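# Move the empty wash bottle from shelving bench into cart tray

## Task

Take the empty wash bottle off the bench that has shelves and leave it within the walls of the cart's top tray; lying on its side is acceptable. It fails if any wash bottle reaches the floor or if the robot tips over or finishes leaning. The bottle must stay in the tray without the robot holding it, so open the gripper and pull away at the end.

## Robot and tools

ROBOT. A wheeled base with a vertical column, a tilting head and two six-joint arms (left and right), each ending in a two-finger gripper. Folded, it measures 0.73 m long, 0.62 m wide, 1.88 m tall; its front sits 0.40 m ahead of the column. The base only drives straight or spins in place, never sideways.

FRAMES. Base frame: origin on the floor under the column, between the drive wheels; x forward, y to the left, z up. left_hand and right_hand are reported in this frame as the point where the fingers join (tips reach 8 mm further). The hand's z axis runs along the fingers (quat_wxyz maps (0,0,1) onto it); its y axis runs across the opening. Odometry frame = base frame at scene start; base_odometry counts wheel rotation only, so slip looks like travel. Heading is +left, -3.142 to 3.142.

execute_actions(actions, cameras). actions holds one action or is empty (empty just reports state and images). An action may contain:
- base: exactly one of {"translate_m": d}, a relative drive in metres from the current spot, + forward, range -3 to 3; or {"rotate_rad": d}, a relative spin in radians, + counter-clockwise seen from above, range -3.2 to 3.2.
- joints: absolute targets keyed by name, one entry per joint, both arms in the same object. head_tilt_rad -0.61 to 1.308 (0 level, + looks down). For each arm (left_/right_): joint1_rad -2.879 to 2.879, joint2_rad 0 to 3.141, joint3_rad 0 to 3.019, joint4_rad -1.692 to 1.57, joint5_rad -1.57 to 1.57 (+ swings hand to robot's right), joint6_rad -2.094 to 2.094 (+ rolls clockwise seen from behind), gripper_m 0 to 0.093 (fingertip gap in metres). Done tolerances: head 0.03; joints 1-6: 0.045, 0.14, 0.09, 0.055, 0.03, 0.035; gripper 0.003.
- speeds: optional caps for this action only, translate_m 0.05-0.8 m/s, rotate_rad 0.1-1 rad/s (defaults are the maxima). Base moves needing over 8.667 s are refused; no action exceeds 15 s.
cameras: list from cam_head_left, cam_head_right, cam_left_wrist, cam_right_wrist, nav_camera, all; omitted/null = all, [] = none. Unknown keys or out-of-range numbers reject the whole call. Joints omitted from an action may still be chasing earlier targets. A reported stop cancels the rest of that reply's execute_actions, wait and finished_scene calls.

wait(seconds 0-10): lets the scene run, returns state and images. zoom_image(camera, region [x0,y0,x1,y1] pixels, top-left origin, at most 504x504): enlarges part of that camera's latest full image. finished_scene(scene): ends the scene irreversibly and reports success.

ARM GEOMETRY (approximate). With left joint1 = -1.57 or right joint1 = 1.57 and joints 5, 6 = 0, the arm works in a forward vertical plane 0.23 m beside the column. Let a = j2 - 0.35, b = 1.05 + j2 - j3, c = b - j4 (c = 1.57 means fingers straight down). Hand is about 0.12 + 0.39 sin a + 0.38 cos b + 0.25 cos c m ahead and 1.46 + 0.39 cos a - 0.38 sin b - 0.25 sin c m up. E.g. j2, j3, j4 = 0.93, 0.78, 0.14 gives 0.60 m ahead, 1.21 m up. Reality usually sits up to 5 cm lower and nearer the column (up to 12 cm with heavy or distant loads); trust the reported hand position (1-3 cm accuracy). Reach: about 1 m from the shoulder, lowest about 0.47 m up at 0.3 m ahead; the floor is out of reach. Light loads (up to 0.3 kg) hold fine from 0.65 to 1.6 m up out to 0.6 m ahead with fingers down; up to 0.2 kg tolerates fingers only 0.35 rad below horizontal.

GRIPPER. Fingers 7 cm long; outer width is opening +1 cm at tips, +5 cm at base; housing 10 x 7 cm; wrist camera sticks out 11 cm on one side. To grasp, command an opening smaller than the object; off_target is then expected. An opening staying at least 0.002 above target means something is held. Wrist cameras look along the fingers tilted 0.62 rad toward hand +x; with the hand pointing down and forward they look down and back toward the robot, so things high in the picture are farther ahead or lower than the tips.

HEAD/NAV CAMERAS. Head cameras sit 1.47-1.58 m up, pointing ahead and down by about head_tilt_rad; true straight ahead may be offset up to 0.3 rad sideways in the image. nav_camera is at the base front, 0.23 m up, roughly level.

RESULT LINES. base_status / joint_status: done, off_target (resting short, may keep pushing), time_out, contact_stop (base wheel stalled), not_followed / "joint command not followed" with a cause (safety check blocked targets for self, body, other arm or an obstacle). on_its_own lists uncommanded behaviour; "held at" is the held target. turned_by_wheels vs turned_by_imu differing by >4% and >=0.05 rad signals a hit or slip. base_tilt in degrees (+forward, +right). motor_effort shows wheel motors in percent, peak in brackets. wheel_motors_off = 1 during overload. joint torques are raw and offset. MOTOR HOT warns at 85 °C; an OVER-TEMPERATURE FAULT at 100 °C drops that arm.

CAUTIONS. Small target changes (<0.03 rad, <0.08 for joints 2-3) may not move anything; speeds do not slow arms, so approach gently with about 0.05 rad steps from your last target. A blocked arm keeps pushing and heats up; relieve it by resending its reported positions. To escape a safety hold, move the offending joints back at least 0.05 rad, or move the other arm away. Never let the arms collide or press together. After contact_stop, back off 0.05 m before retrying or turning; a tabletop at 0.30-1.20 m can ride over the base and strike the column. Sustained hard base pushing (~3 s) cuts the wheel motors for 2 s. Keep the bottle off the floor, release it inside the tray, and withdraw without knocking it; the robot must stay upright. Objects may occasionally get a small external nudge.

Each tool is called after "Call:" as a command line: name --argument value for each argument, lists and objects as JSON in quotes; but a table of rows of numbers goes row by row, as --pt "numbers of a row", without its own name.

## Session

Call:
execute_actions --actions '[]'

Scene clock: 0.00 s.
Joint torques (N m, as the arm reports them, + toward a larger angle): no reading
base_odometry: x=+0.000 y=+0.000 heading=+0.000 (m, m, rad; odometry frame)
turned_by_wheels: +0.000 (rad since the last result)
turned_by_imu: +0.000 (rad since the last result)
base_tilt: forward=+0.0 right=+0.2 (deg)
base_status: not commanded
joint_positions: head_tilt_rad=+0.879 left_joint1_rad=-1.565 left_joint2_rad=+0.906 left_joint3_rad=+0.440 left_joint4_rad=-0.969 left_joint5_rad=-0.026 left_joint6_rad=-0.076 left_gripper_m=+0.095 right_joint1_rad=+1.579 right_joint2_rad=+0.921 right_joint3_rad=+0.370 right_joint4_rad=-0.985 right_joint5_rad=+0.006 right_joint6_rad=-0.022 right_gripper_m=+0.095
joint_status: not commanded
wheel_motors_off: 0
motor_effort: left_wheel=+2 right_wheel=+3 (%)
left_hand: x=+0.1562 y=+0.2303 z=+1.2504 quat_wxyz=(+0.439, +0.031, -0.897, -0.030) (m; base frame)
right_hand: x=+0.1143 y=-0.2249 z=+1.2673 quat_wxyz=(+0.485, +0.015, -0.875, -0.005) (m; base frame)
pictures: cam_head_left, cam_head_right, cam_left_wrist, cam_right_wrist, nav_camera
Images, in order (width x height): cam_head_left 672x504, cam_head_right 672x504, cam_left_wrist 504x504, cam_right_wrist 504x504, nav_camera 672x504.

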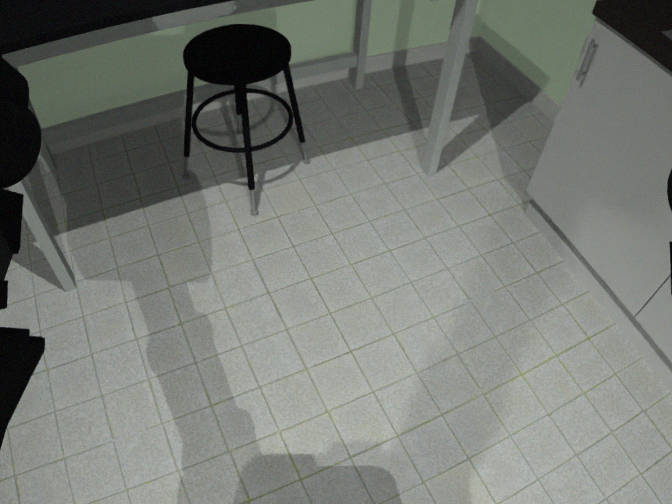

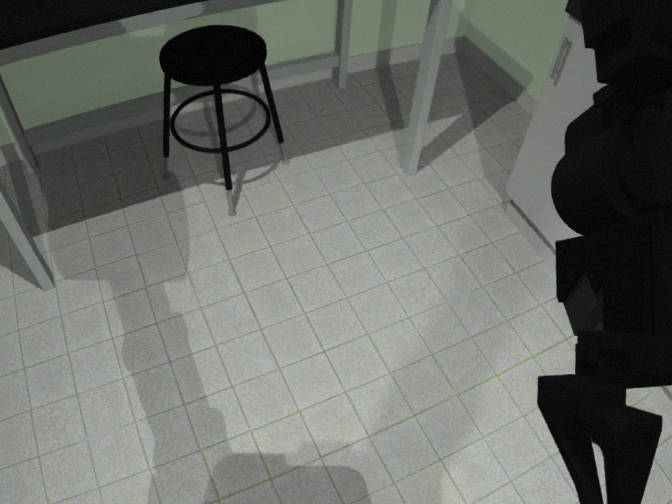

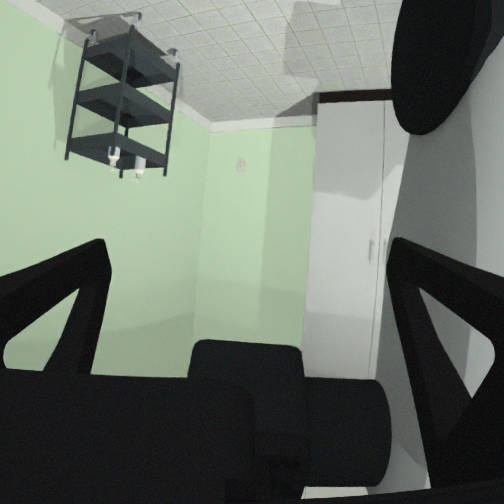

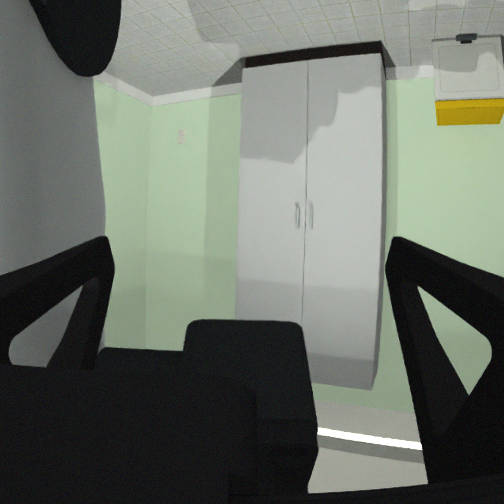

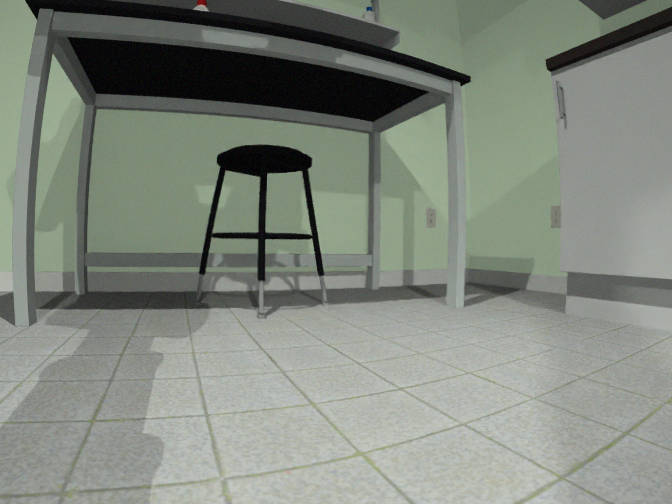

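Call:
execute_actions --actions '[{"joints":{"head_tilt_rad":0.2}}]' --cameras '["cam_head_left","cam_head_right"]'

Scene clock: 9.00 s.
Joint torques (N m, as the arm reports them, + toward a larger angle): left_arm=[-0.75 -7.42 -0.59 -1.36 -0.01 -0.08] | right_arm=[-0.62 -5.41 -1.57 -1.53  0.07  0.08]
base_odometry: x=+0.000 y=+0.000 heading=+0.000 (m, m, rad; odometry frame)
turned_by_wheels: +0.000 (rad since the last result)
turned_by_imu: +0.001 (rad since the last result)
base_tilt: forward=+0.0 right=+0.2 (deg)
base_status: not commanded
joint_positions: head_tilt_rad=+0.220 left_joint1_rad=-1.565 left_joint2_rad=+0.906 left_joint3_rad=+0.440 left_joint4_rad=-0.969 left_joint5_rad=-0.026 left_joint6_rad=-0.076 left_gripper_m=+0.095 right_joint1_rad=+1.579 right_joint2_rad=+0.921 right_joint3_rad=+0.370 right_joint4_rad=-0.985 right_joint5_rad=+0.006 right_joint6_rad=-0.022 right_gripper_m=+0.095
joint_status: all done
wheel_motors_off: 0
motor_effort: left_wheel=+2(2) right_wheel=+3(3) (%)
left_hand: x=+0.1562 y=+0.2303 z=+1.2504 quat_wxyz=(+0.439, +0.031, -0.897, -0.030) (m; base frame)
right_hand: x=+0.1143 y=-0.2249 z=+1.2673 quat_wxyz=(+0.485, +0.015, -0.875, -0.005) (m; base frame)
pictures: cam_head_left, cam_head_right
Images, in order (width x height): cam_head_left 672x504, cam_head_right 672x504.

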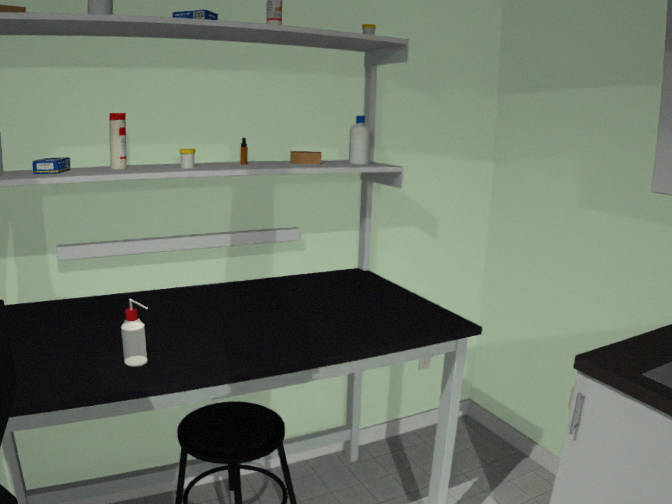

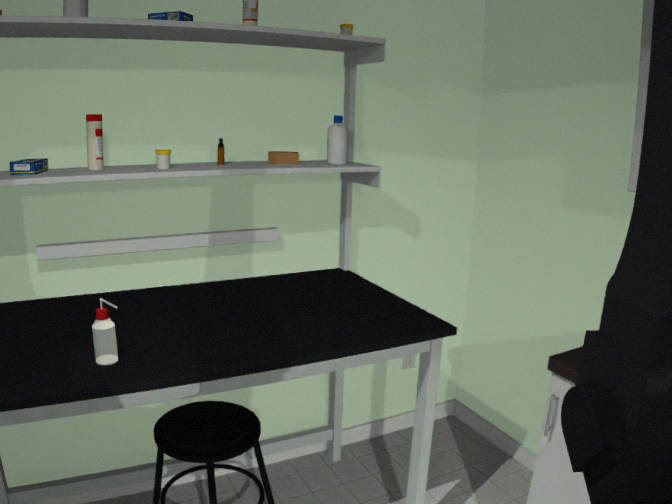

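Call:
execute_actions --actions '[{"base":{"rotate_rad":0.5}}]' --cameras '["cam_head_left","nav_camera"]'

Scene clock: 16.37 s.
Joint torques (N m, as the arm reports them, + toward a larger angle): left_arm=[-1.03 -7.74 -1.02 -1.32 -0.02 -0.06] | right_arm=[-0.49 -5.24 -1.61 -1.47  0.04  0.1 ]
base_odometry: x=+0.000 y=+0.000 heading=+0.499 (m, m, rad; odometry frame)
turned_by_wheels: +0.499 (rad since the last result)
turned_by_imu: +0.494 (rad since the last result)
base_tilt: forward=-0.1 right=+0.2 (deg)
base_status: done
joint_positions: head_tilt_rad=+0.220 left_joint1_rad=-1.565 left_joint2_rad=+0.906 left_joint3_rad=+0.440 left_joint4_rad=-0.969 left_joint5_rad=-0.026 left_joint6_rad=-0.076 left_gripper_m=+0.095 right_joint1_rad=+1.579 right_joint2_rad=+0.921 right_joint3_rad=+0.370 right_joint4_rad=-0.985 right_joint5_rad=+0.006 right_joint6_rad=-0.022 right_gripper_m=+0.095
joint_status: not commanded
wheel_motors_off: 0
motor_effort: left_wheel=-2(31) right_wheel=+0(32) (%)
left_hand: x=+0.1562 y=+0.2303 z=+1.2504 quat_wxyz=(+0.439, +0.031, -0.897, -0.030) (m; base frame)
right_hand: x=+0.1143 y=-0.2249 z=+1.2673 quat_wxyz=(+0.485, +0.015, -0.875, -0.005) (m; base frame)
pictures: cam_head_left, nav_camera
Images, in order (width x height): cam_head_left 672x504, nav_camera 672x504.

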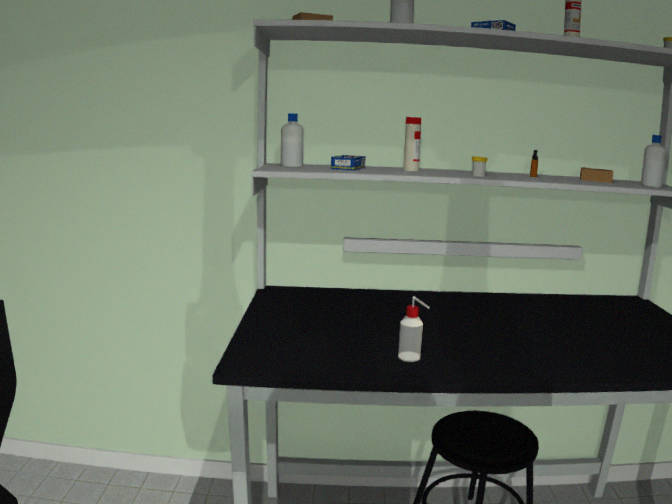

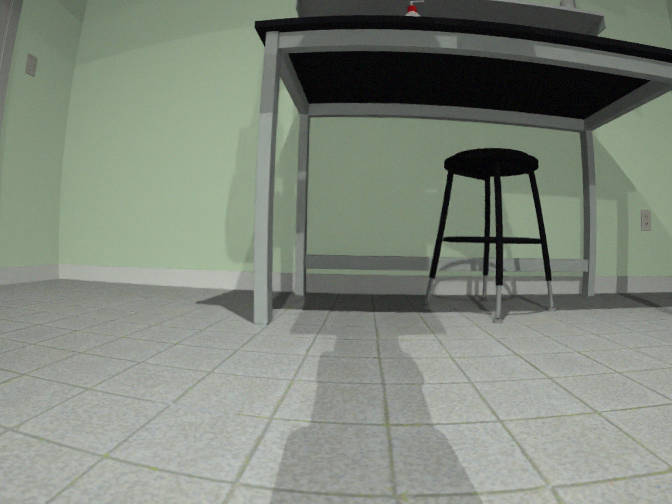

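Call:
execute_actions --actions '[{"base":{"translate_m":0.9},"joints":{"head_tilt_rad":0.6}}]' --cameras '["cam_head_left","cam_head_right","nav_camera"]'

Scene clock: 42.97 s.
Joint torques (N m, as the arm reports them, + toward a larger angle): left_arm=[-0.6  -7.52 -1.   -1.41 -0.02 -0.08] | right_arm=[-0.36 -5.77 -1.77 -1.58  0.07  0.11]
base_odometry: x=+0.790 y=+0.431 heading=+0.499 (m, m, rad; odometry frame)
turned_by_wheels: +0.000 (rad since the last result)
turned_by_imu: +0.002 (rad since the last result)
base_tilt: forward=-0.1 right=+0.2 (deg)
base_status: done
joint_positions: head_tilt_rad=+0.604 left_joint1_rad=-1.565 left_joint2_rad=+0.906 left_joint3_rad=+0.443 left_joint4_rad=-0.969 left_joint5_rad=-0.026 left_joint6_rad=-0.076 left_gripper_m=+0.095 right_joint1_rad=+1.579 right_joint2_rad=+0.920 right_joint3_rad=+0.372 right_joint4_rad=-0.985 right_joint5_rad=+0.006 right_joint6_rad=-0.022 right_gripper_m=+0.095
joint_status: all done
wheel_motors_off: 0
motor_effort: left_wheel=+0(51) right_wheel=-1(49) (%)
left_hand: x=+0.1574 y=+0.2303 z=+1.2500 quat_wxyz=(+0.438, +0.031, -0.898, -0.030) (m; base frame)
right_hand: x=+0.1153 y=-0.2249 z=+1.2669 quat_wxyz=(+0.484, +0.015, -0.875, -0.005) (m; base frame)
pictures: cam_head_left, cam_head_right, nav_camera
Images, in order (width x height): cam_head_left 672x504, cam_head_right 672x504, nav_camera 672x504.

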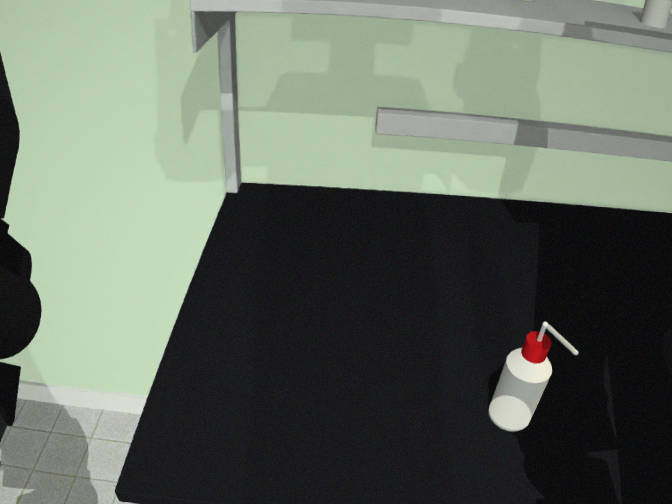

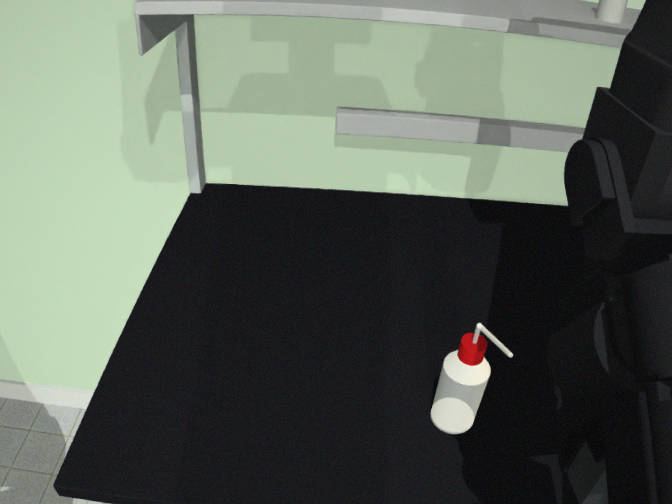

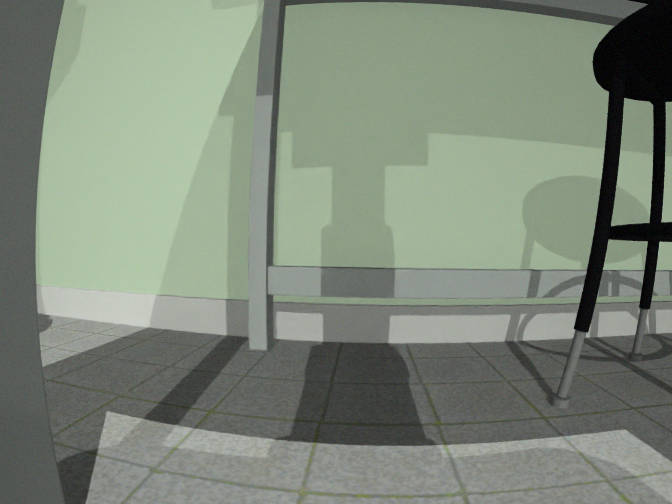

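Call:
execute_actions --actions '[{"base":{"translate_m":-0.4}}]' --cameras '[]'

Call:
execute_actions --actions '[{"joints":{"right_joint2_rad":1.72,"right_joint3_rad":1.36,"right_joint4_rad":0.91}}]' --cameras '["cam_head_left","cam_right_wrist","nav_camera"]'

Scene clock: 86.70 s.
Joint torques (N m, as the arm reports them, + toward a larger angle): left_arm=[-0.64 -7.57 -0.54 -1.43  0.   -0.07] | right_arm=[-0.27 -5.63 -1.46 -1.55  0.05  0.09]
base_odometry: x=+0.439 y=+0.240 heading=+0.499 (m, m, rad; odometry frame)
turned_by_wheels: +0.000 (rad since the last result)
turned_by_imu: +0.001 (rad since the last result)
base_tilt: forward=-0.1 right=+0.2 (deg)
base_status: done
joint_positions: head_tilt_rad=+0.604 left_joint1_rad=-1.565 left_joint2_rad=+0.906 left_joint3_rad=+0.439 left_joint4_rad=-0.969 left_joint5_rad=-0.026 left_joint6_rad=-0.076 left_gripper_m=+0.095 right_joint1_rad=+1.579 right_joint2_rad=+0.920 right_joint3_rad=+0.368 right_joint4_rad=-0.985 right_joint5_rad=+0.006 right_joint6_rad=-0.022 right_gripper_m=+0.095
joint_status: not commanded
wheel_motors_off: 0
motor_effort: left_wheel=-2(34) right_wheel=-1(39) (%)
left_hand: x=+0.1554 y=+0.2303 z=+1.2506 quat_wxyz=(+0.440, +0.031, -0.897, -0.030) (m; base frame)
right_hand: x=+0.1133 y=-0.2249 z=+1.2677 quat_wxyz=(+0.485, +0.015, -0.874, -0.005) (m; base frame)
pictures: none
No camera images: the call's "cameras" was empty. Leave "cameras" out to get every camera's image.

Scene clock: 88.57 s.
Joint torques (N m, as the arm reports them, + toward a larger angle): left_arm=[-0.76 -7.75 -0.65 -1.43 -0.01 -0.06] | right_arm=[ -0.14 -18.56   3.61   2.81   0.06   0.1 ]
base_odometry: x=+0.439 y=+0.240 heading=+0.499 (m, m, rad; odometry frame)
turned_by_wheels: +0.000 (rad since the last result)
turned_by_imu: +0.000 (rad since the last result)
base_tilt: forward=+0.0 right=+0.2 (deg)
base_status: not commanded
joint_positions: head_tilt_rad=+0.604 left_joint1_rad=-1.565 left_joint2_rad=+0.906 left_joint3_rad=+0.439 left_joint4_rad=-0.969 left_joint5_rad=-0.026 left_joint6_rad=-0.076 left_gripper_m=+0.095 right_joint1_rad=+1.579 right_joint2_rad=+1.721 right_joint3_rad=+1.360 right_joint4_rad=+0.886 right_joint5_rad=+0.006 right_joint6_rad=-0.022 right_gripper_m=+0.095
joint_status: all done
wheel_motors_off: 0
motor_effort: left_wheel=-1(2) right_wheel=-2(2) (%)
left_hand: x=+0.1554 y=+0.2303 z=+1.2506 quat_wxyz=(+0.440, +0.031, -0.897, -0.030) (m; base frame)
right_hand: x=+0.7759 y=-0.2202 z=+1.0310 quat_wxyz=(-0.500, +0.008, -0.866, +0.004) (m; base frame)
pictures: cam_head_left, cam_right_wrist, nav_camera
Images, in order (width x height): cam_head_left 672x504, cam_right_wrist 504x504, nav_camera 672x504.

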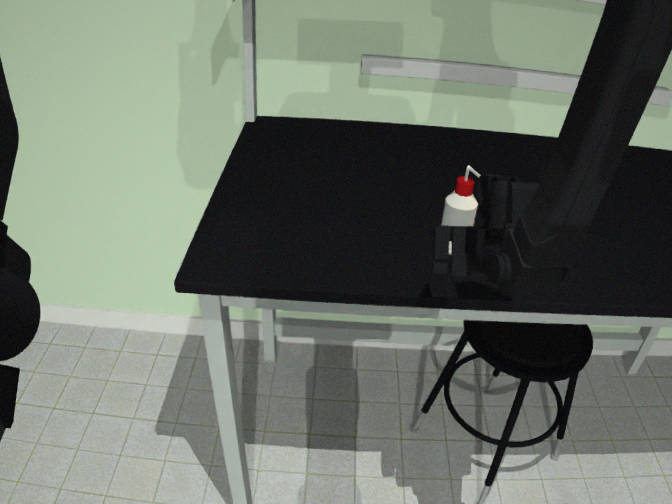

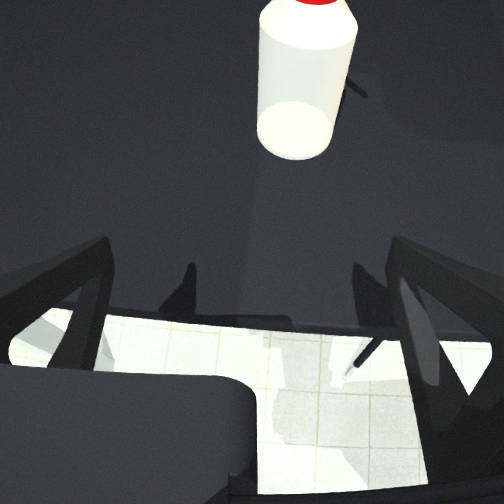

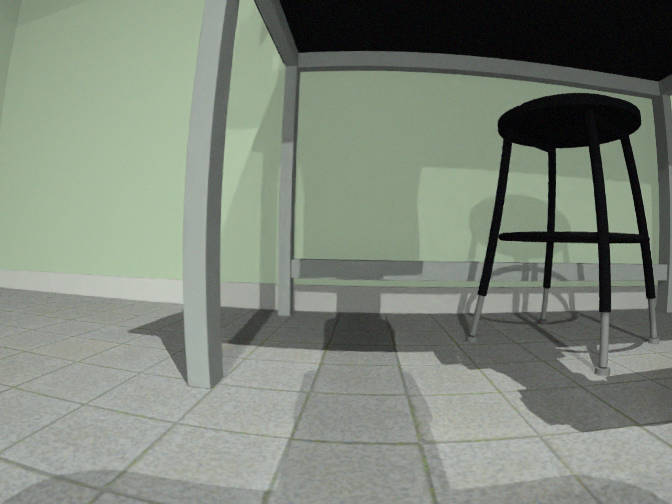

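Call:
execute_actions --actions '[{"base":{"rotate_rad":-0.045},"joints":{"right_joint2_rad":1.82,"right_joint3_rad":1.36,"right_joint4_rad":1.01}}]' --cameras '["cam_right_wrist"]'

Scene clock: 104.40 s.
Joint torques (N m, as the arm reports them, + toward a larger angle): left_arm=[-0.39 -7.31 -0.67 -1.41 -0.03 -0.05] | right_arm=[ -0.03 -18.26   2.87   2.65   0.08   0.1 ]
base_odometry: x=+0.439 y=+0.240 heading=+0.455 (m, m, rad; odometry frame)
turned_by_wheels: -0.044 (rad since the last result)
turned_by_imu: -0.043 (rad since the last result)
base_tilt: forward=+0.0 right=+0.2 (deg)
base_status: done
joint_positions: head_tilt_rad=+0.604 left_joint1_rad=-1.565 left_joint2_rad=+0.906 left_joint3_rad=+0.439 left_joint4_rad=-0.969 left_joint5_rad=-0.026 left_joint6_rad=-0.076 left_gripper_m=+0.095 right_joint1_rad=+1.579 right_joint2_rad=+1.828 right_joint3_rad=+1.356 right_joint4_rad=+0.988 right_joint5_rad=+0.006 right_joint6_rad=-0.022 right_gripper_m=+0.095
joint_status: all done
wheel_motors_off: 0
motor_effort: left_wheel=+1(30) right_wheel=-2(35) (%)
left_hand: x=+0.1556 y=+0.2303 z=+1.2506 quat_wxyz=(+0.440, +0.031, -0.897, -0.030) (m; base frame)
right_hand: x=+0.7389 y=-0.2206 z=+0.9842 quat_wxyz=(-0.497, +0.008, -0.868, +0.004) (m; base frame)
pictures: cam_right_wrist
Images, in order (width x height): cam_right_wrist 504x504.

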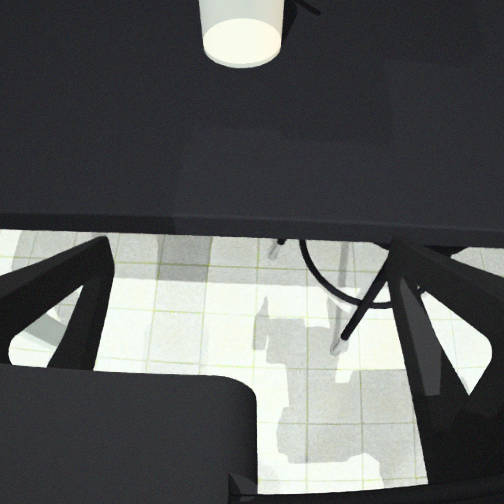

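Call:
execute_actions --actions '[{"base":{"translate_m":0.17},"speeds":{"translate_m":0.2}}]' --cameras '["cam_right_wrist","cam_head_left"]'

Scene clock: 111.57 s.
Joint torques (N m, as the arm reports them, + toward a larger angle): left_arm=[-0.35 -7.43 -0.61 -1.4  -0.02 -0.08] | right_arm=[ -0.05 -17.95   2.98   2.59   0.06   0.11]
base_odometry: x=+0.592 y=+0.314 heading=+0.455 (m, m, rad; odometry frame)
turned_by_wheels: +0.000 (rad since the last result)
turned_by_imu: +0.001 (rad since the last result)
base_tilt: forward=+0.0 right=+0.3 (deg)
base_status: done
joint_positions: head_tilt_rad=+0.604 left_joint1_rad=-1.565 left_joint2_rad=+0.906 left_joint3_rad=+0.441 left_joint4_rad=-0.969 left_joint5_rad=-0.026 left_joint6_rad=-0.076 left_gripper_m=+0.095 right_joint1_rad=+1.579 right_joint2_rad=+1.828 right_joint3_rad=+1.356 right_joint4_rad=+0.988 right_joint5_rad=+0.006 right_joint6_rad=-0.022 right_gripper_m=+0.095
joint_status: not commanded
wheel_motors_off: 0
motor_effort: left_wheel=-1(42) right_wheel=+0(40) (%)
left_hand: x=+0.1566 y=+0.2303 z=+1.2503 quat_wxyz=(+0.439, +0.031, -0.898, -0.030) (m; base frame)
right_hand: x=+0.7391 y=-0.2206 z=+0.9844 quat_wxyz=(-0.497, +0.008, -0.868, +0.004) (m; base frame)
pictures: cam_head_left, cam_right_wrist
Images, in order (width x height): cam_head_left 672x504, cam_right_wrist 504x504.

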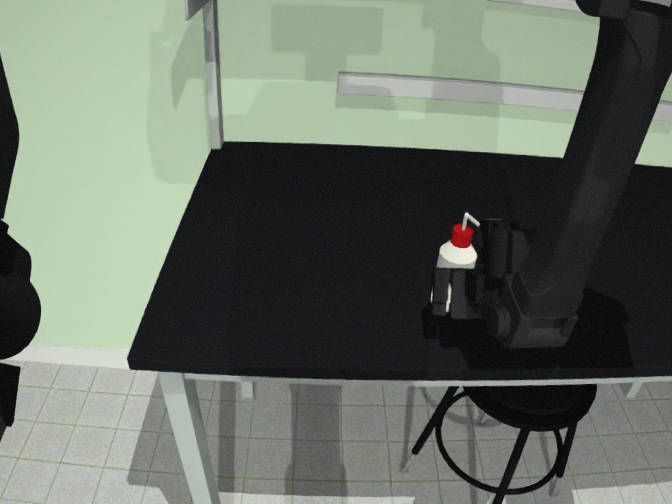

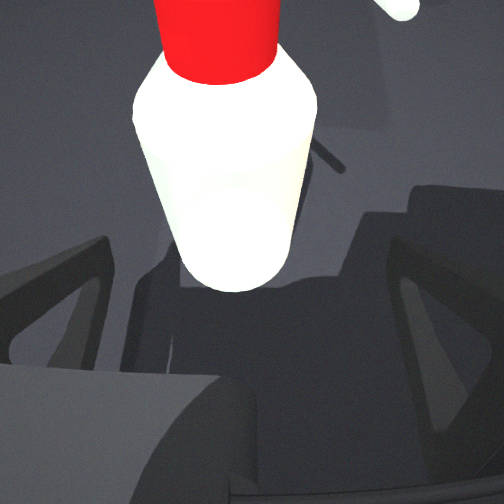

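Call:
execute_actions --actions '[{"base":{"translate_m":0.06},"speeds":{"translate_m":0.1}}]' --cameras '["cam_right_wrist"]'

Call:
execute_actions --actions '[{"joints":{"right_gripper_m":0.04}}]' --cameras '["cam_right_wrist","cam_head_left"]'

Scene clock: 126.10 s.
Joint torques (N m, as the arm reports them, + toward a larger angle): left_arm=[-0.89 -8.04 -0.65 -1.48 -0.01 -0.08] | right_arm=[ -0.17 -18.06   2.93   2.61   0.07   0.11]
base_odometry: x=+0.646 y=+0.341 heading=+0.455 (m, m, rad; odometry frame)
turned_by_wheels: +0.000 (rad since the last result)
turned_by_imu: +0.001 (rad since the last result)
base_tilt: forward=-0.1 right=+0.1 (deg)
base_status: done
joint_positions: head_tilt_rad=+0.604 left_joint1_rad=-1.565 left_joint2_rad=+0.906 left_joint3_rad=+0.441 left_joint4_rad=-0.969 left_joint5_rad=-0.026 left_joint6_rad=-0.076 left_gripper_m=+0.095 right_joint1_rad=+1.579 right_joint2_rad=+1.827 right_joint3_rad=+1.357 right_joint4_rad=+0.988 right_joint5_rad=+0.006 right_joint6_rad=-0.022 right_gripper_m=+0.095
joint_status: not commanded
wheel_motors_off: 0
motor_effort: left_wheel=+0(33) right_wheel=+0(36) (%)
left_hand: x=+0.1564 y=+0.2303 z=+1.2503 quat_wxyz=(+0.439, +0.031, -0.897, -0.030) (m; base frame)
right_hand: x=+0.7396 y=-0.2206 z=+0.9850 quat_wxyz=(-0.497, +0.008, -0.867, +0.004) (m; base frame)
pictures: cam_right_wrist
Images, in order (width x height): cam_right_wrist 504x504.

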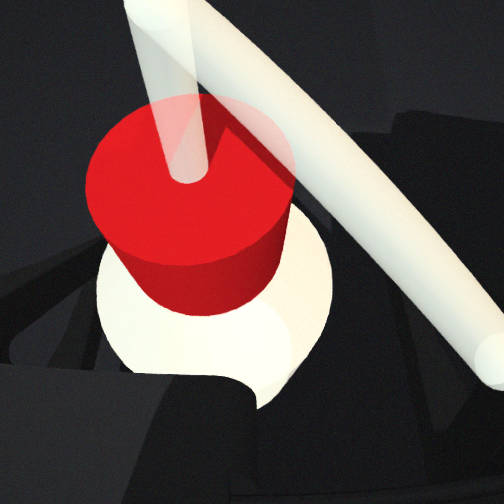

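Scene clock: 126.70 s.
Joint torques (N m, as the arm reports them, + toward a larger angle): left_arm=[-0.52 -7.15 -0.7  -1.44 -0.04 -0.05] | right_arm=[ -0.38 -17.86   2.91   2.6    0.05   0.1 ]
base_odometry: x=+0.646 y=+0.341 heading=+0.455 (m, m, rad; odometry frame)
turned_by_wheels: +0.000 (rad since the last result)
turned_by_imu: +0.000 (rad since the last result)
base_tilt: forward=-0.1 right=+0.2 (deg)
base_status: not commanded
joint_positions: head_tilt_rad=+0.604 left_joint1_rad=-1.565 left_joint2_rad=+0.906 left_joint3_rad=+0.441 left_joint4_rad=-0.969 left_joint5_rad=-0.026 left_joint6_rad=-0.076 left_gripper_m=+0.095 right_joint1_rad=+1.579 right_joint2_rad=+1.827 right_joint3_rad=+1.357 right_joint4_rad=+0.988 right_joint5_rad=+0.006 right_joint6_rad=-0.022 right_gripper_m=+0.056
joint_status: right_gripper_m off_target (ended at +0.056, target +0.040)
wheel_motors_off: 0
motor_effort: left_wheel=-1(0) right_wheel=+0(0) (%)
left_hand: x=+0.1564 y=+0.2303 z=+1.2503 quat_wxyz=(+0.439, +0.031, -0.897, -0.030) (m; base frame)
right_hand: x=+0.7396 y=-0.2207 z=+0.9850 quat_wxyz=(-0.497, +0.008, -0.867, +0.004) (m; base frame)
pictures: cam_head_left, cam_right_wrist
Images, in order (width x height): cam_head_left 672x504, cam_right_wrist 504x504.

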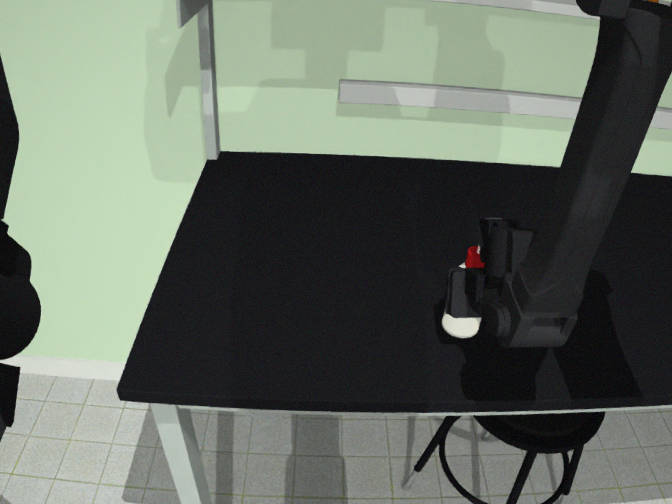

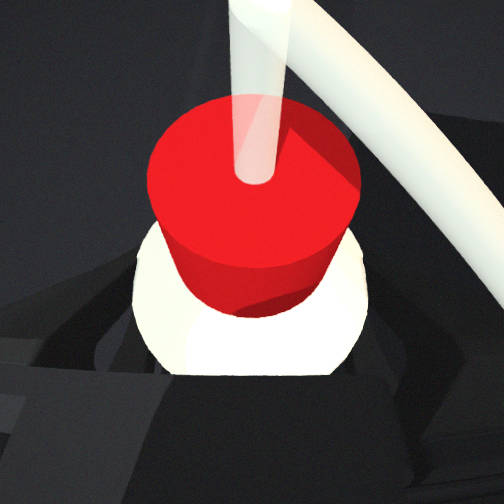

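Call:
execute_actions --actions '[{"joints":{"right_joint2_rad":1.65,"right_joint3_rad":1.36,"right_joint4_rad":0.84}}]' --cameras '["cam_head_left"]'

Call:
execute_actions --actions '[{"base":{"translate_m":-0.5},"joints":{"head_tilt_rad":0.4}}]' --cameras '["cam_head_left","cam_right_wrist"]'

Scene clock: 134.50 s.
Joint torques (N m, as the arm reports them, + toward a larger angle): left_arm=[-0.66 -7.84 -0.71 -1.4   0.   -0.07] | right_arm=[ -0.49 -17.72   4.81   1.21   0.07   0.1 ]
base_odometry: x=+0.646 y=+0.341 heading=+0.455 (m, m, rad; odometry frame)
turned_by_wheels: +0.000 (rad since the last result)
turned_by_imu: +0.001 (rad since the last result)
base_tilt: forward=-0.1 right=+0.2 (deg)
base_status: not commanded
joint_positions: head_tilt_rad=+0.604 left_joint1_rad=-1.565 left_joint2_rad=+0.906 left_joint3_rad=+0.441 left_joint4_rad=-0.969 left_joint5_rad=-0.026 left_joint6_rad=-0.076 left_gripper_m=+0.095 right_joint1_rad=+1.579 right_joint2_rad=+1.637 right_joint3_rad=+1.356 right_joint4_rad=+0.855 right_joint5_rad=+0.006 right_joint6_rad=-0.022 right_gripper_m=+0.056
joint_status: all done
wheel_motors_off: 0
motor_effort: left_wheel=-1(1) right_wheel=+0(0) (%)
left_hand: x=+0.1564 y=+0.2303 z=+1.2503 quat_wxyz=(+0.439, +0.031, -0.897, -0.030) (m; base frame)
right_hand: x=+0.8044 y=-0.2211 z=+1.0796 quat_wxyz=(-0.522, +0.008, -0.853, +0.004) (m; base frame)
pictures: cam_head_left
Images, in order (width x height): cam_head_left 672x504.

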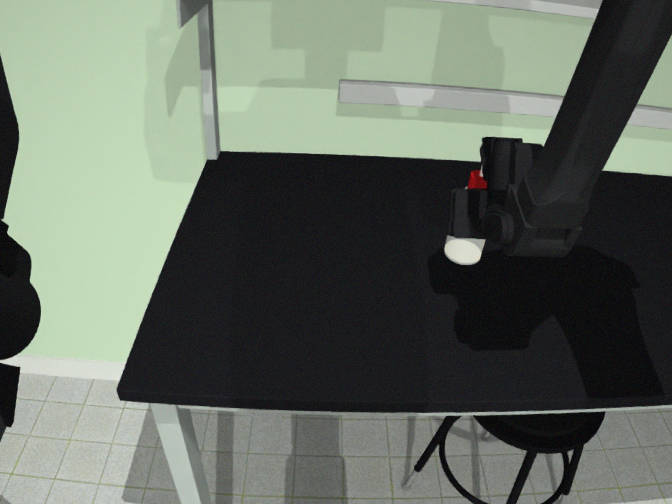

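Scene clock: 136.93 s.
Joint torques (N m, as the arm reports them, + toward a larger angle): left_arm=[-0.29 -6.63 -0.5  -1.36 -0.04 -0.04] | right_arm=[ -0.22 -17.66   4.92   1.23   0.07   0.11]
base_odometry: x=+0.197 y=+0.121 heading=+0.454 (m, m, rad; odometry frame)
turned_by_wheels: -0.001 (rad since the last result)
turned_by_imu: -0.001 (rad since the last result)
base_tilt: forward=-0.1 right=+0.3 (deg)
base_status: done
joint_positions: head_tilt_rad=+0.418 left_joint1_rad=-1.565 left_joint2_rad=+0.906 left_joint3_rad=+0.439 left_joint4_rad=-0.969 left_joint5_rad=-0.026 left_joint6_rad=-0.076 left_gripper_m=+0.095 right_joint1_rad=+1.579 right_joint2_rad=+1.639 right_joint3_rad=+1.354 right_joint4_rad=+0.855 right_joint5_rad=+0.006 right_joint6_rad=-0.022 right_gripper_m=+0.056
joint_status: all done
wheel_motors_off: 0
motor_effort: left_wheel=-1(36) right_wheel=+0(55) (%)
left_hand: x=+0.1554 y=+0.2303 z=+1.2506 quat_wxyz=(+0.440, +0.031, -0.897, -0.030) (m; base frame)
right_hand: x=+0.8026 y=-0.2211 z=+1.0776 quat_wxyz=(-0.520, +0.008, -0.854, +0.004) (m; base frame)
pictures: cam_head_left, cam_right_wrist
Images, in order (width x height): cam_head_left 672x504, cam_right_wrist 504x504.

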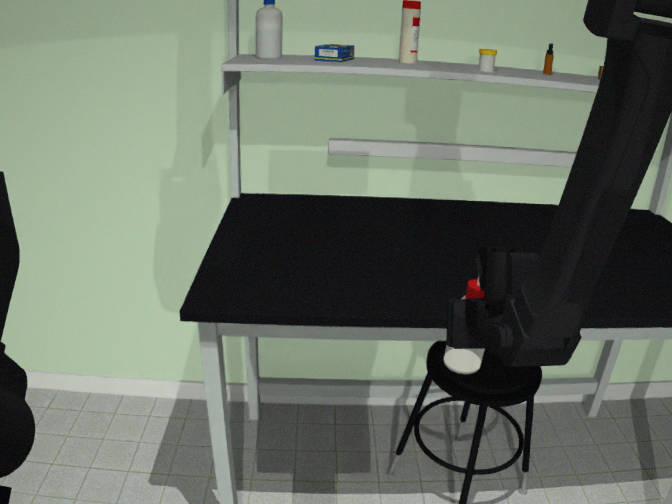

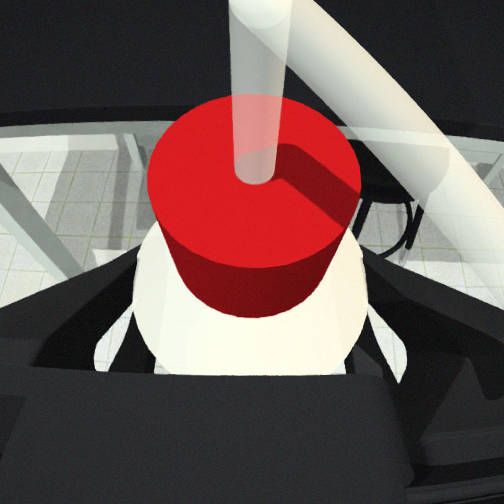

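Call:
execute_actions --actions '[{"base":{"rotate_rad":1.9},"speeds":{"rotate_rad":0.6}}]' --cameras '["cam_head_left","nav_camera"]'

Scene clock: 148.80 s.
Joint torques (N m, as the arm reports them, + toward a larger angle): left_arm=[-0.68 -7.56 -0.52 -1.36 -0.03 -0.05] | right_arm=[ -0.33 -17.81   4.95   1.17   0.06   0.11]
base_odometry: x=+0.197 y=+0.121 heading=+2.353 (m, m, rad; odometry frame)
turned_by_wheels: +1.899 (rad since the last result)
turned_by_imu: +1.882 (rad since the last result)
base_tilt: forward=+0.0 right=+0.3 (deg)
base_status: done
joint_positions: head_tilt_rad=+0.418 left_joint1_rad=-1.565 left_joint2_rad=+0.906 left_joint3_rad=+0.439 left_joint4_rad=-0.969 left_joint5_rad=-0.026 left_joint6_rad=-0.076 left_gripper_m=+0.095 right_joint1_rad=+1.578 right_joint2_rad=+1.639 right_joint3_rad=+1.354 right_joint4_rad=+0.855 right_joint5_rad=+0.006 right_joint6_rad=-0.022 right_gripper_m=+0.056
joint_status: not commanded
wheel_motors_off: 0
motor_effort: left_wheel=+0(30) right_wheel=+0(45) (%)
left_hand: x=+0.1556 y=+0.2303 z=+1.2506 quat_wxyz=(+0.440, +0.031, -0.897, -0.030) (m; base frame)
right_hand: x=+0.8026 y=-0.2213 z=+1.0776 quat_wxyz=(-0.520, +0.008, -0.854, +0.004) (m; base frame)
pictures: cam_head_left, nav_camera
Images, in order (width x height): cam_head_left 672x504, nav_camera 672x504.

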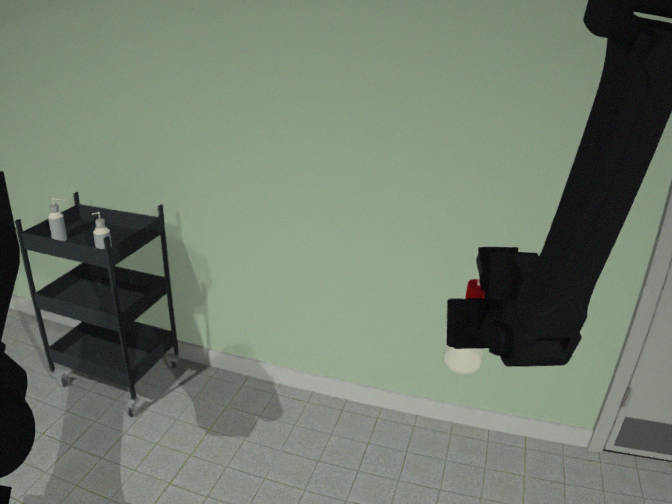

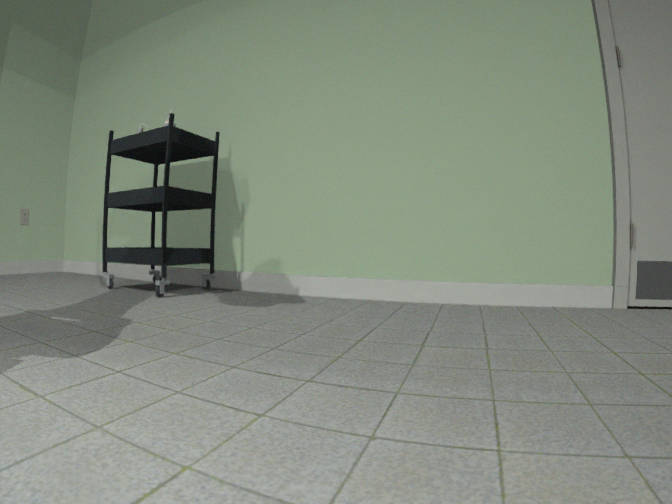

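Call:
execute_actions --actions '[{"base":{"rotate_rad":0.43},"speeds":{"rotate_rad":0.6}}]' --cameras '[]'

Call:
execute_actions --actions '[{"base":{"translate_m":0.8},"speeds":{"translate_m":0.5},"joints":{"head_tilt_rad":0.6}}]' --cameras '["cam_head_left","nav_camera","cam_right_wrist"]'

Scene clock: 168.13 s.
Joint torques (N m, as the arm reports them, + toward a larger angle): left_arm=[-0.51 -7.67 -0.87 -1.31 -0.02 -0.05] | right_arm=[ -0.39 -18.44   4.86   1.19   0.05   0.1 ]
base_odometry: x=+0.197 y=+0.121 heading=+2.783 (m, m, rad; odometry frame)
turned_by_wheels: +0.430 (rad since the last result)
turned_by_imu: +0.427 (rad since the last result)
base_tilt: forward=-0.1 right=+0.2 (deg)
base_status: done
joint_positions: head_tilt_rad=+0.418 left_joint1_rad=-1.565 left_joint2_rad=+0.906 left_joint3_rad=+0.440 left_joint4_rad=-0.969 left_joint5_rad=-0.026 left_joint6_rad=-0.076 left_gripper_m=+0.095 right_joint1_rad=+1.578 right_joint2_rad=+1.639 right_joint3_rad=+1.354 right_joint4_rad=+0.855 right_joint5_rad=+0.006 right_joint6_rad=-0.022 right_gripper_m=+0.056
joint_status: not commanded
wheel_motors_off: 0
motor_effort: left_wheel=+0(25) right_wheel=+0(31) (%)
left_hand: x=+0.1558 y=+0.2303 z=+1.2505 quat_wxyz=(+0.439, +0.031, -0.897, -0.030) (m; base frame)
right_hand: x=+0.8026 y=-0.2219 z=+1.0776 quat_wxyz=(-0.520, +0.008, -0.854, +0.005) (m; base frame)
pictures: none
No camera images: the call's "cameras" was empty. Leave "cameras" out to get every camera's image.

Scene clock: 171.27 s.
Joint torques (N m, as the arm reports them, + toward a larger angle): left_arm=[-0.66 -7.55 -0.82 -1.36 -0.02 -0.04] | right_arm=[  0.17 -18.17   4.93   1.22   0.08   0.1 ]
base_odometry: x=-0.553 y=+0.402 heading=+2.783 (m, m, rad; odometry frame)
turned_by_wheels: +0.001 (rad since the last result)
turned_by_imu: +0.002 (rad since the last result)
base_tilt: forward=-0.1 right=+0.2 (deg)
base_status: done
joint_positions: head_tilt_rad=+0.604 left_joint1_rad=-1.565 left_joint2_rad=+0.906 left_joint3_rad=+0.440 left_joint4_rad=-0.969 left_joint5_rad=-0.026 left_joint6_rad=-0.076 left_gripper_m=+0.095 right_joint1_rad=+1.578 right_joint2_rad=+1.640 right_joint3_rad=+1.354 right_joint4_rad=+0.855 right_joint5_rad=+0.006 right_joint6_rad=-0.022 right_gripper_m=+0.056
joint_status: all done
wheel_motors_off: 0
motor_effort: left_wheel=+0(44) right_wheel=-1(53) (%)
left_hand: x=+0.1562 y=+0.2303 z=+1.2504 quat_wxyz=(+0.439, +0.031, -0.897, -0.030) (m; base frame)
right_hand: x=+0.8022 y=-0.2219 z=+1.0768 quat_wxyz=(-0.519, +0.008, -0.854, +0.005) (m; base frame)
pictures: cam_head_left, cam_right_wrist, nav_camera
Images, in order (width x height): cam_head_left 672x504, cam_right_wrist 504x504, nav_camera 672x504.

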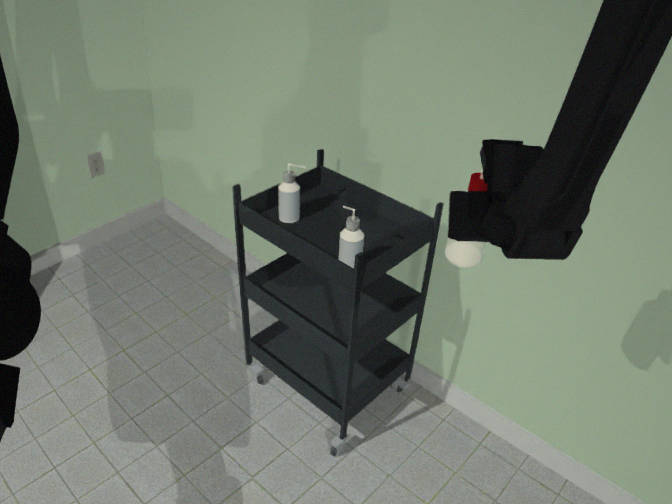

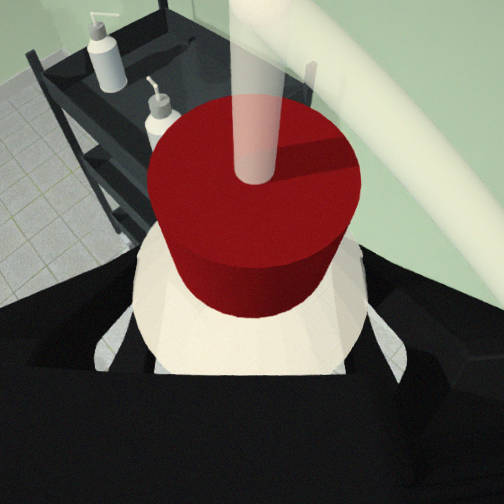

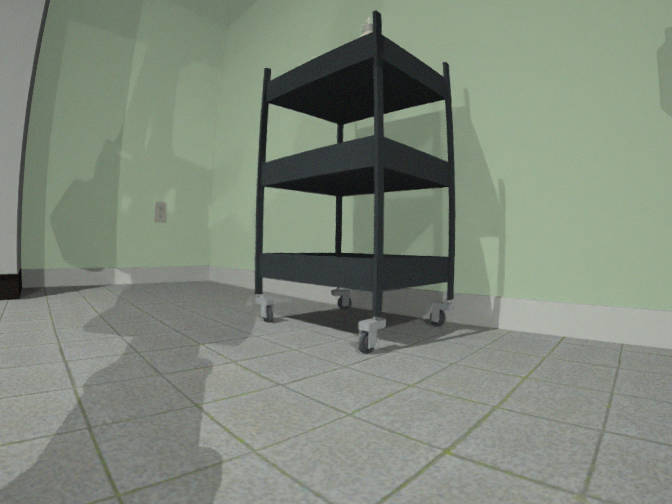

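Call:
execute_actions --actions '[{"base":{"translate_m":0.4},"speeds":{"translate_m":0.3},"joints":{"head_tilt_rad":0.8}}]' --cameras '["cam_head_left","cam_head_right","cam_right_wrist"]'

Scene clock: 191.03 s.
Joint torques (N m, as the arm reports them, + toward a larger angle): left_arm=[-0.42 -7.29 -0.89 -1.34 -0.01 -0.08] | right_arm=[ -0.39 -18.46   4.97   1.18   0.06   0.1 ]
base_odometry: x=-0.927 y=+0.542 heading=+2.784 (m, m, rad; odometry frame)
turned_by_wheels: +0.000 (rad since the last result)
turned_by_imu: +0.002 (rad since the last result)
base_tilt: forward=-0.1 right=+0.2 (deg)
base_status: done
joint_positions: head_tilt_rad=+0.802 left_joint1_rad=-1.565 left_joint2_rad=+0.906 left_joint3_rad=+0.440 left_joint4_rad=-0.969 left_joint5_rad=-0.026 left_joint6_rad=-0.076 left_gripper_m=+0.095 right_joint1_rad=+1.578 right_joint2_rad=+1.641 right_joint3_rad=+1.354 right_joint4_rad=+0.855 right_joint5_rad=+0.006 right_joint6_rad=-0.022 right_gripper_m=+0.056
joint_status: all done
wheel_motors_off: 0
motor_effort: left_wheel=+0(31) right_wheel=+0(35) (%)
left_hand: x=+0.1560 y=+0.2303 z=+1.2505 quat_wxyz=(+0.439, +0.031, -0.897, -0.030) (m; base frame)
right_hand: x=+0.8017 y=-0.2219 z=+1.0761 quat_wxyz=(-0.519, +0.008, -0.855, +0.005) (m; base frame)
pictures: cam_head_left, cam_head_right, cam_right_wrist
Images, in order (width x height): cam_head_left 672x504, cam_head_right 672x504, cam_right_wrist 504x504.

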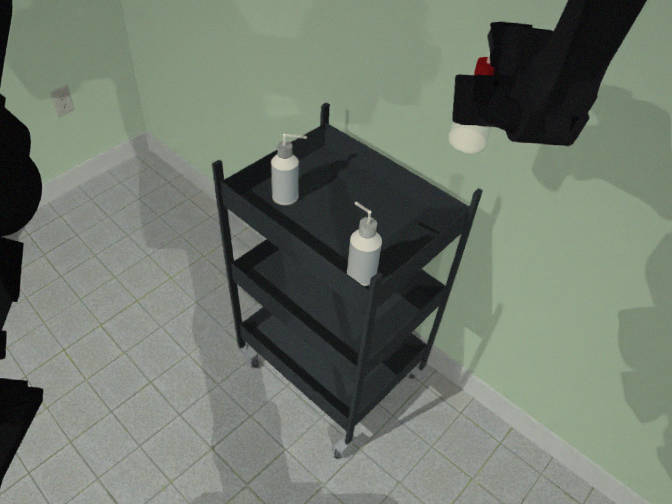

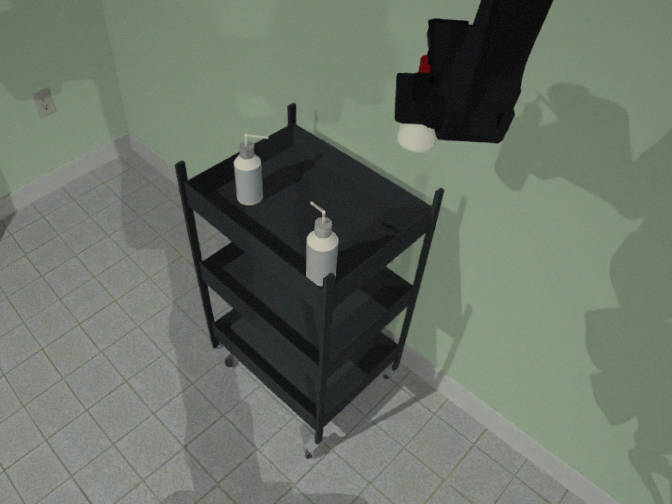

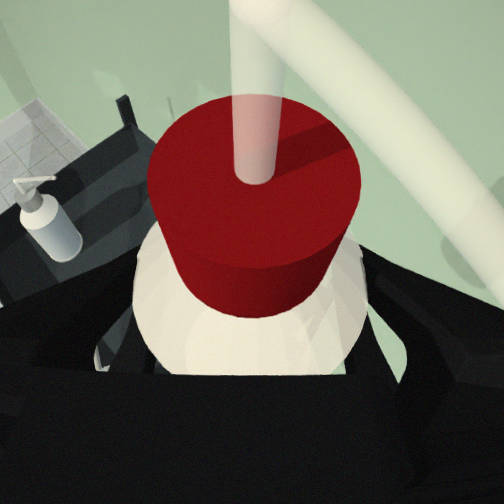

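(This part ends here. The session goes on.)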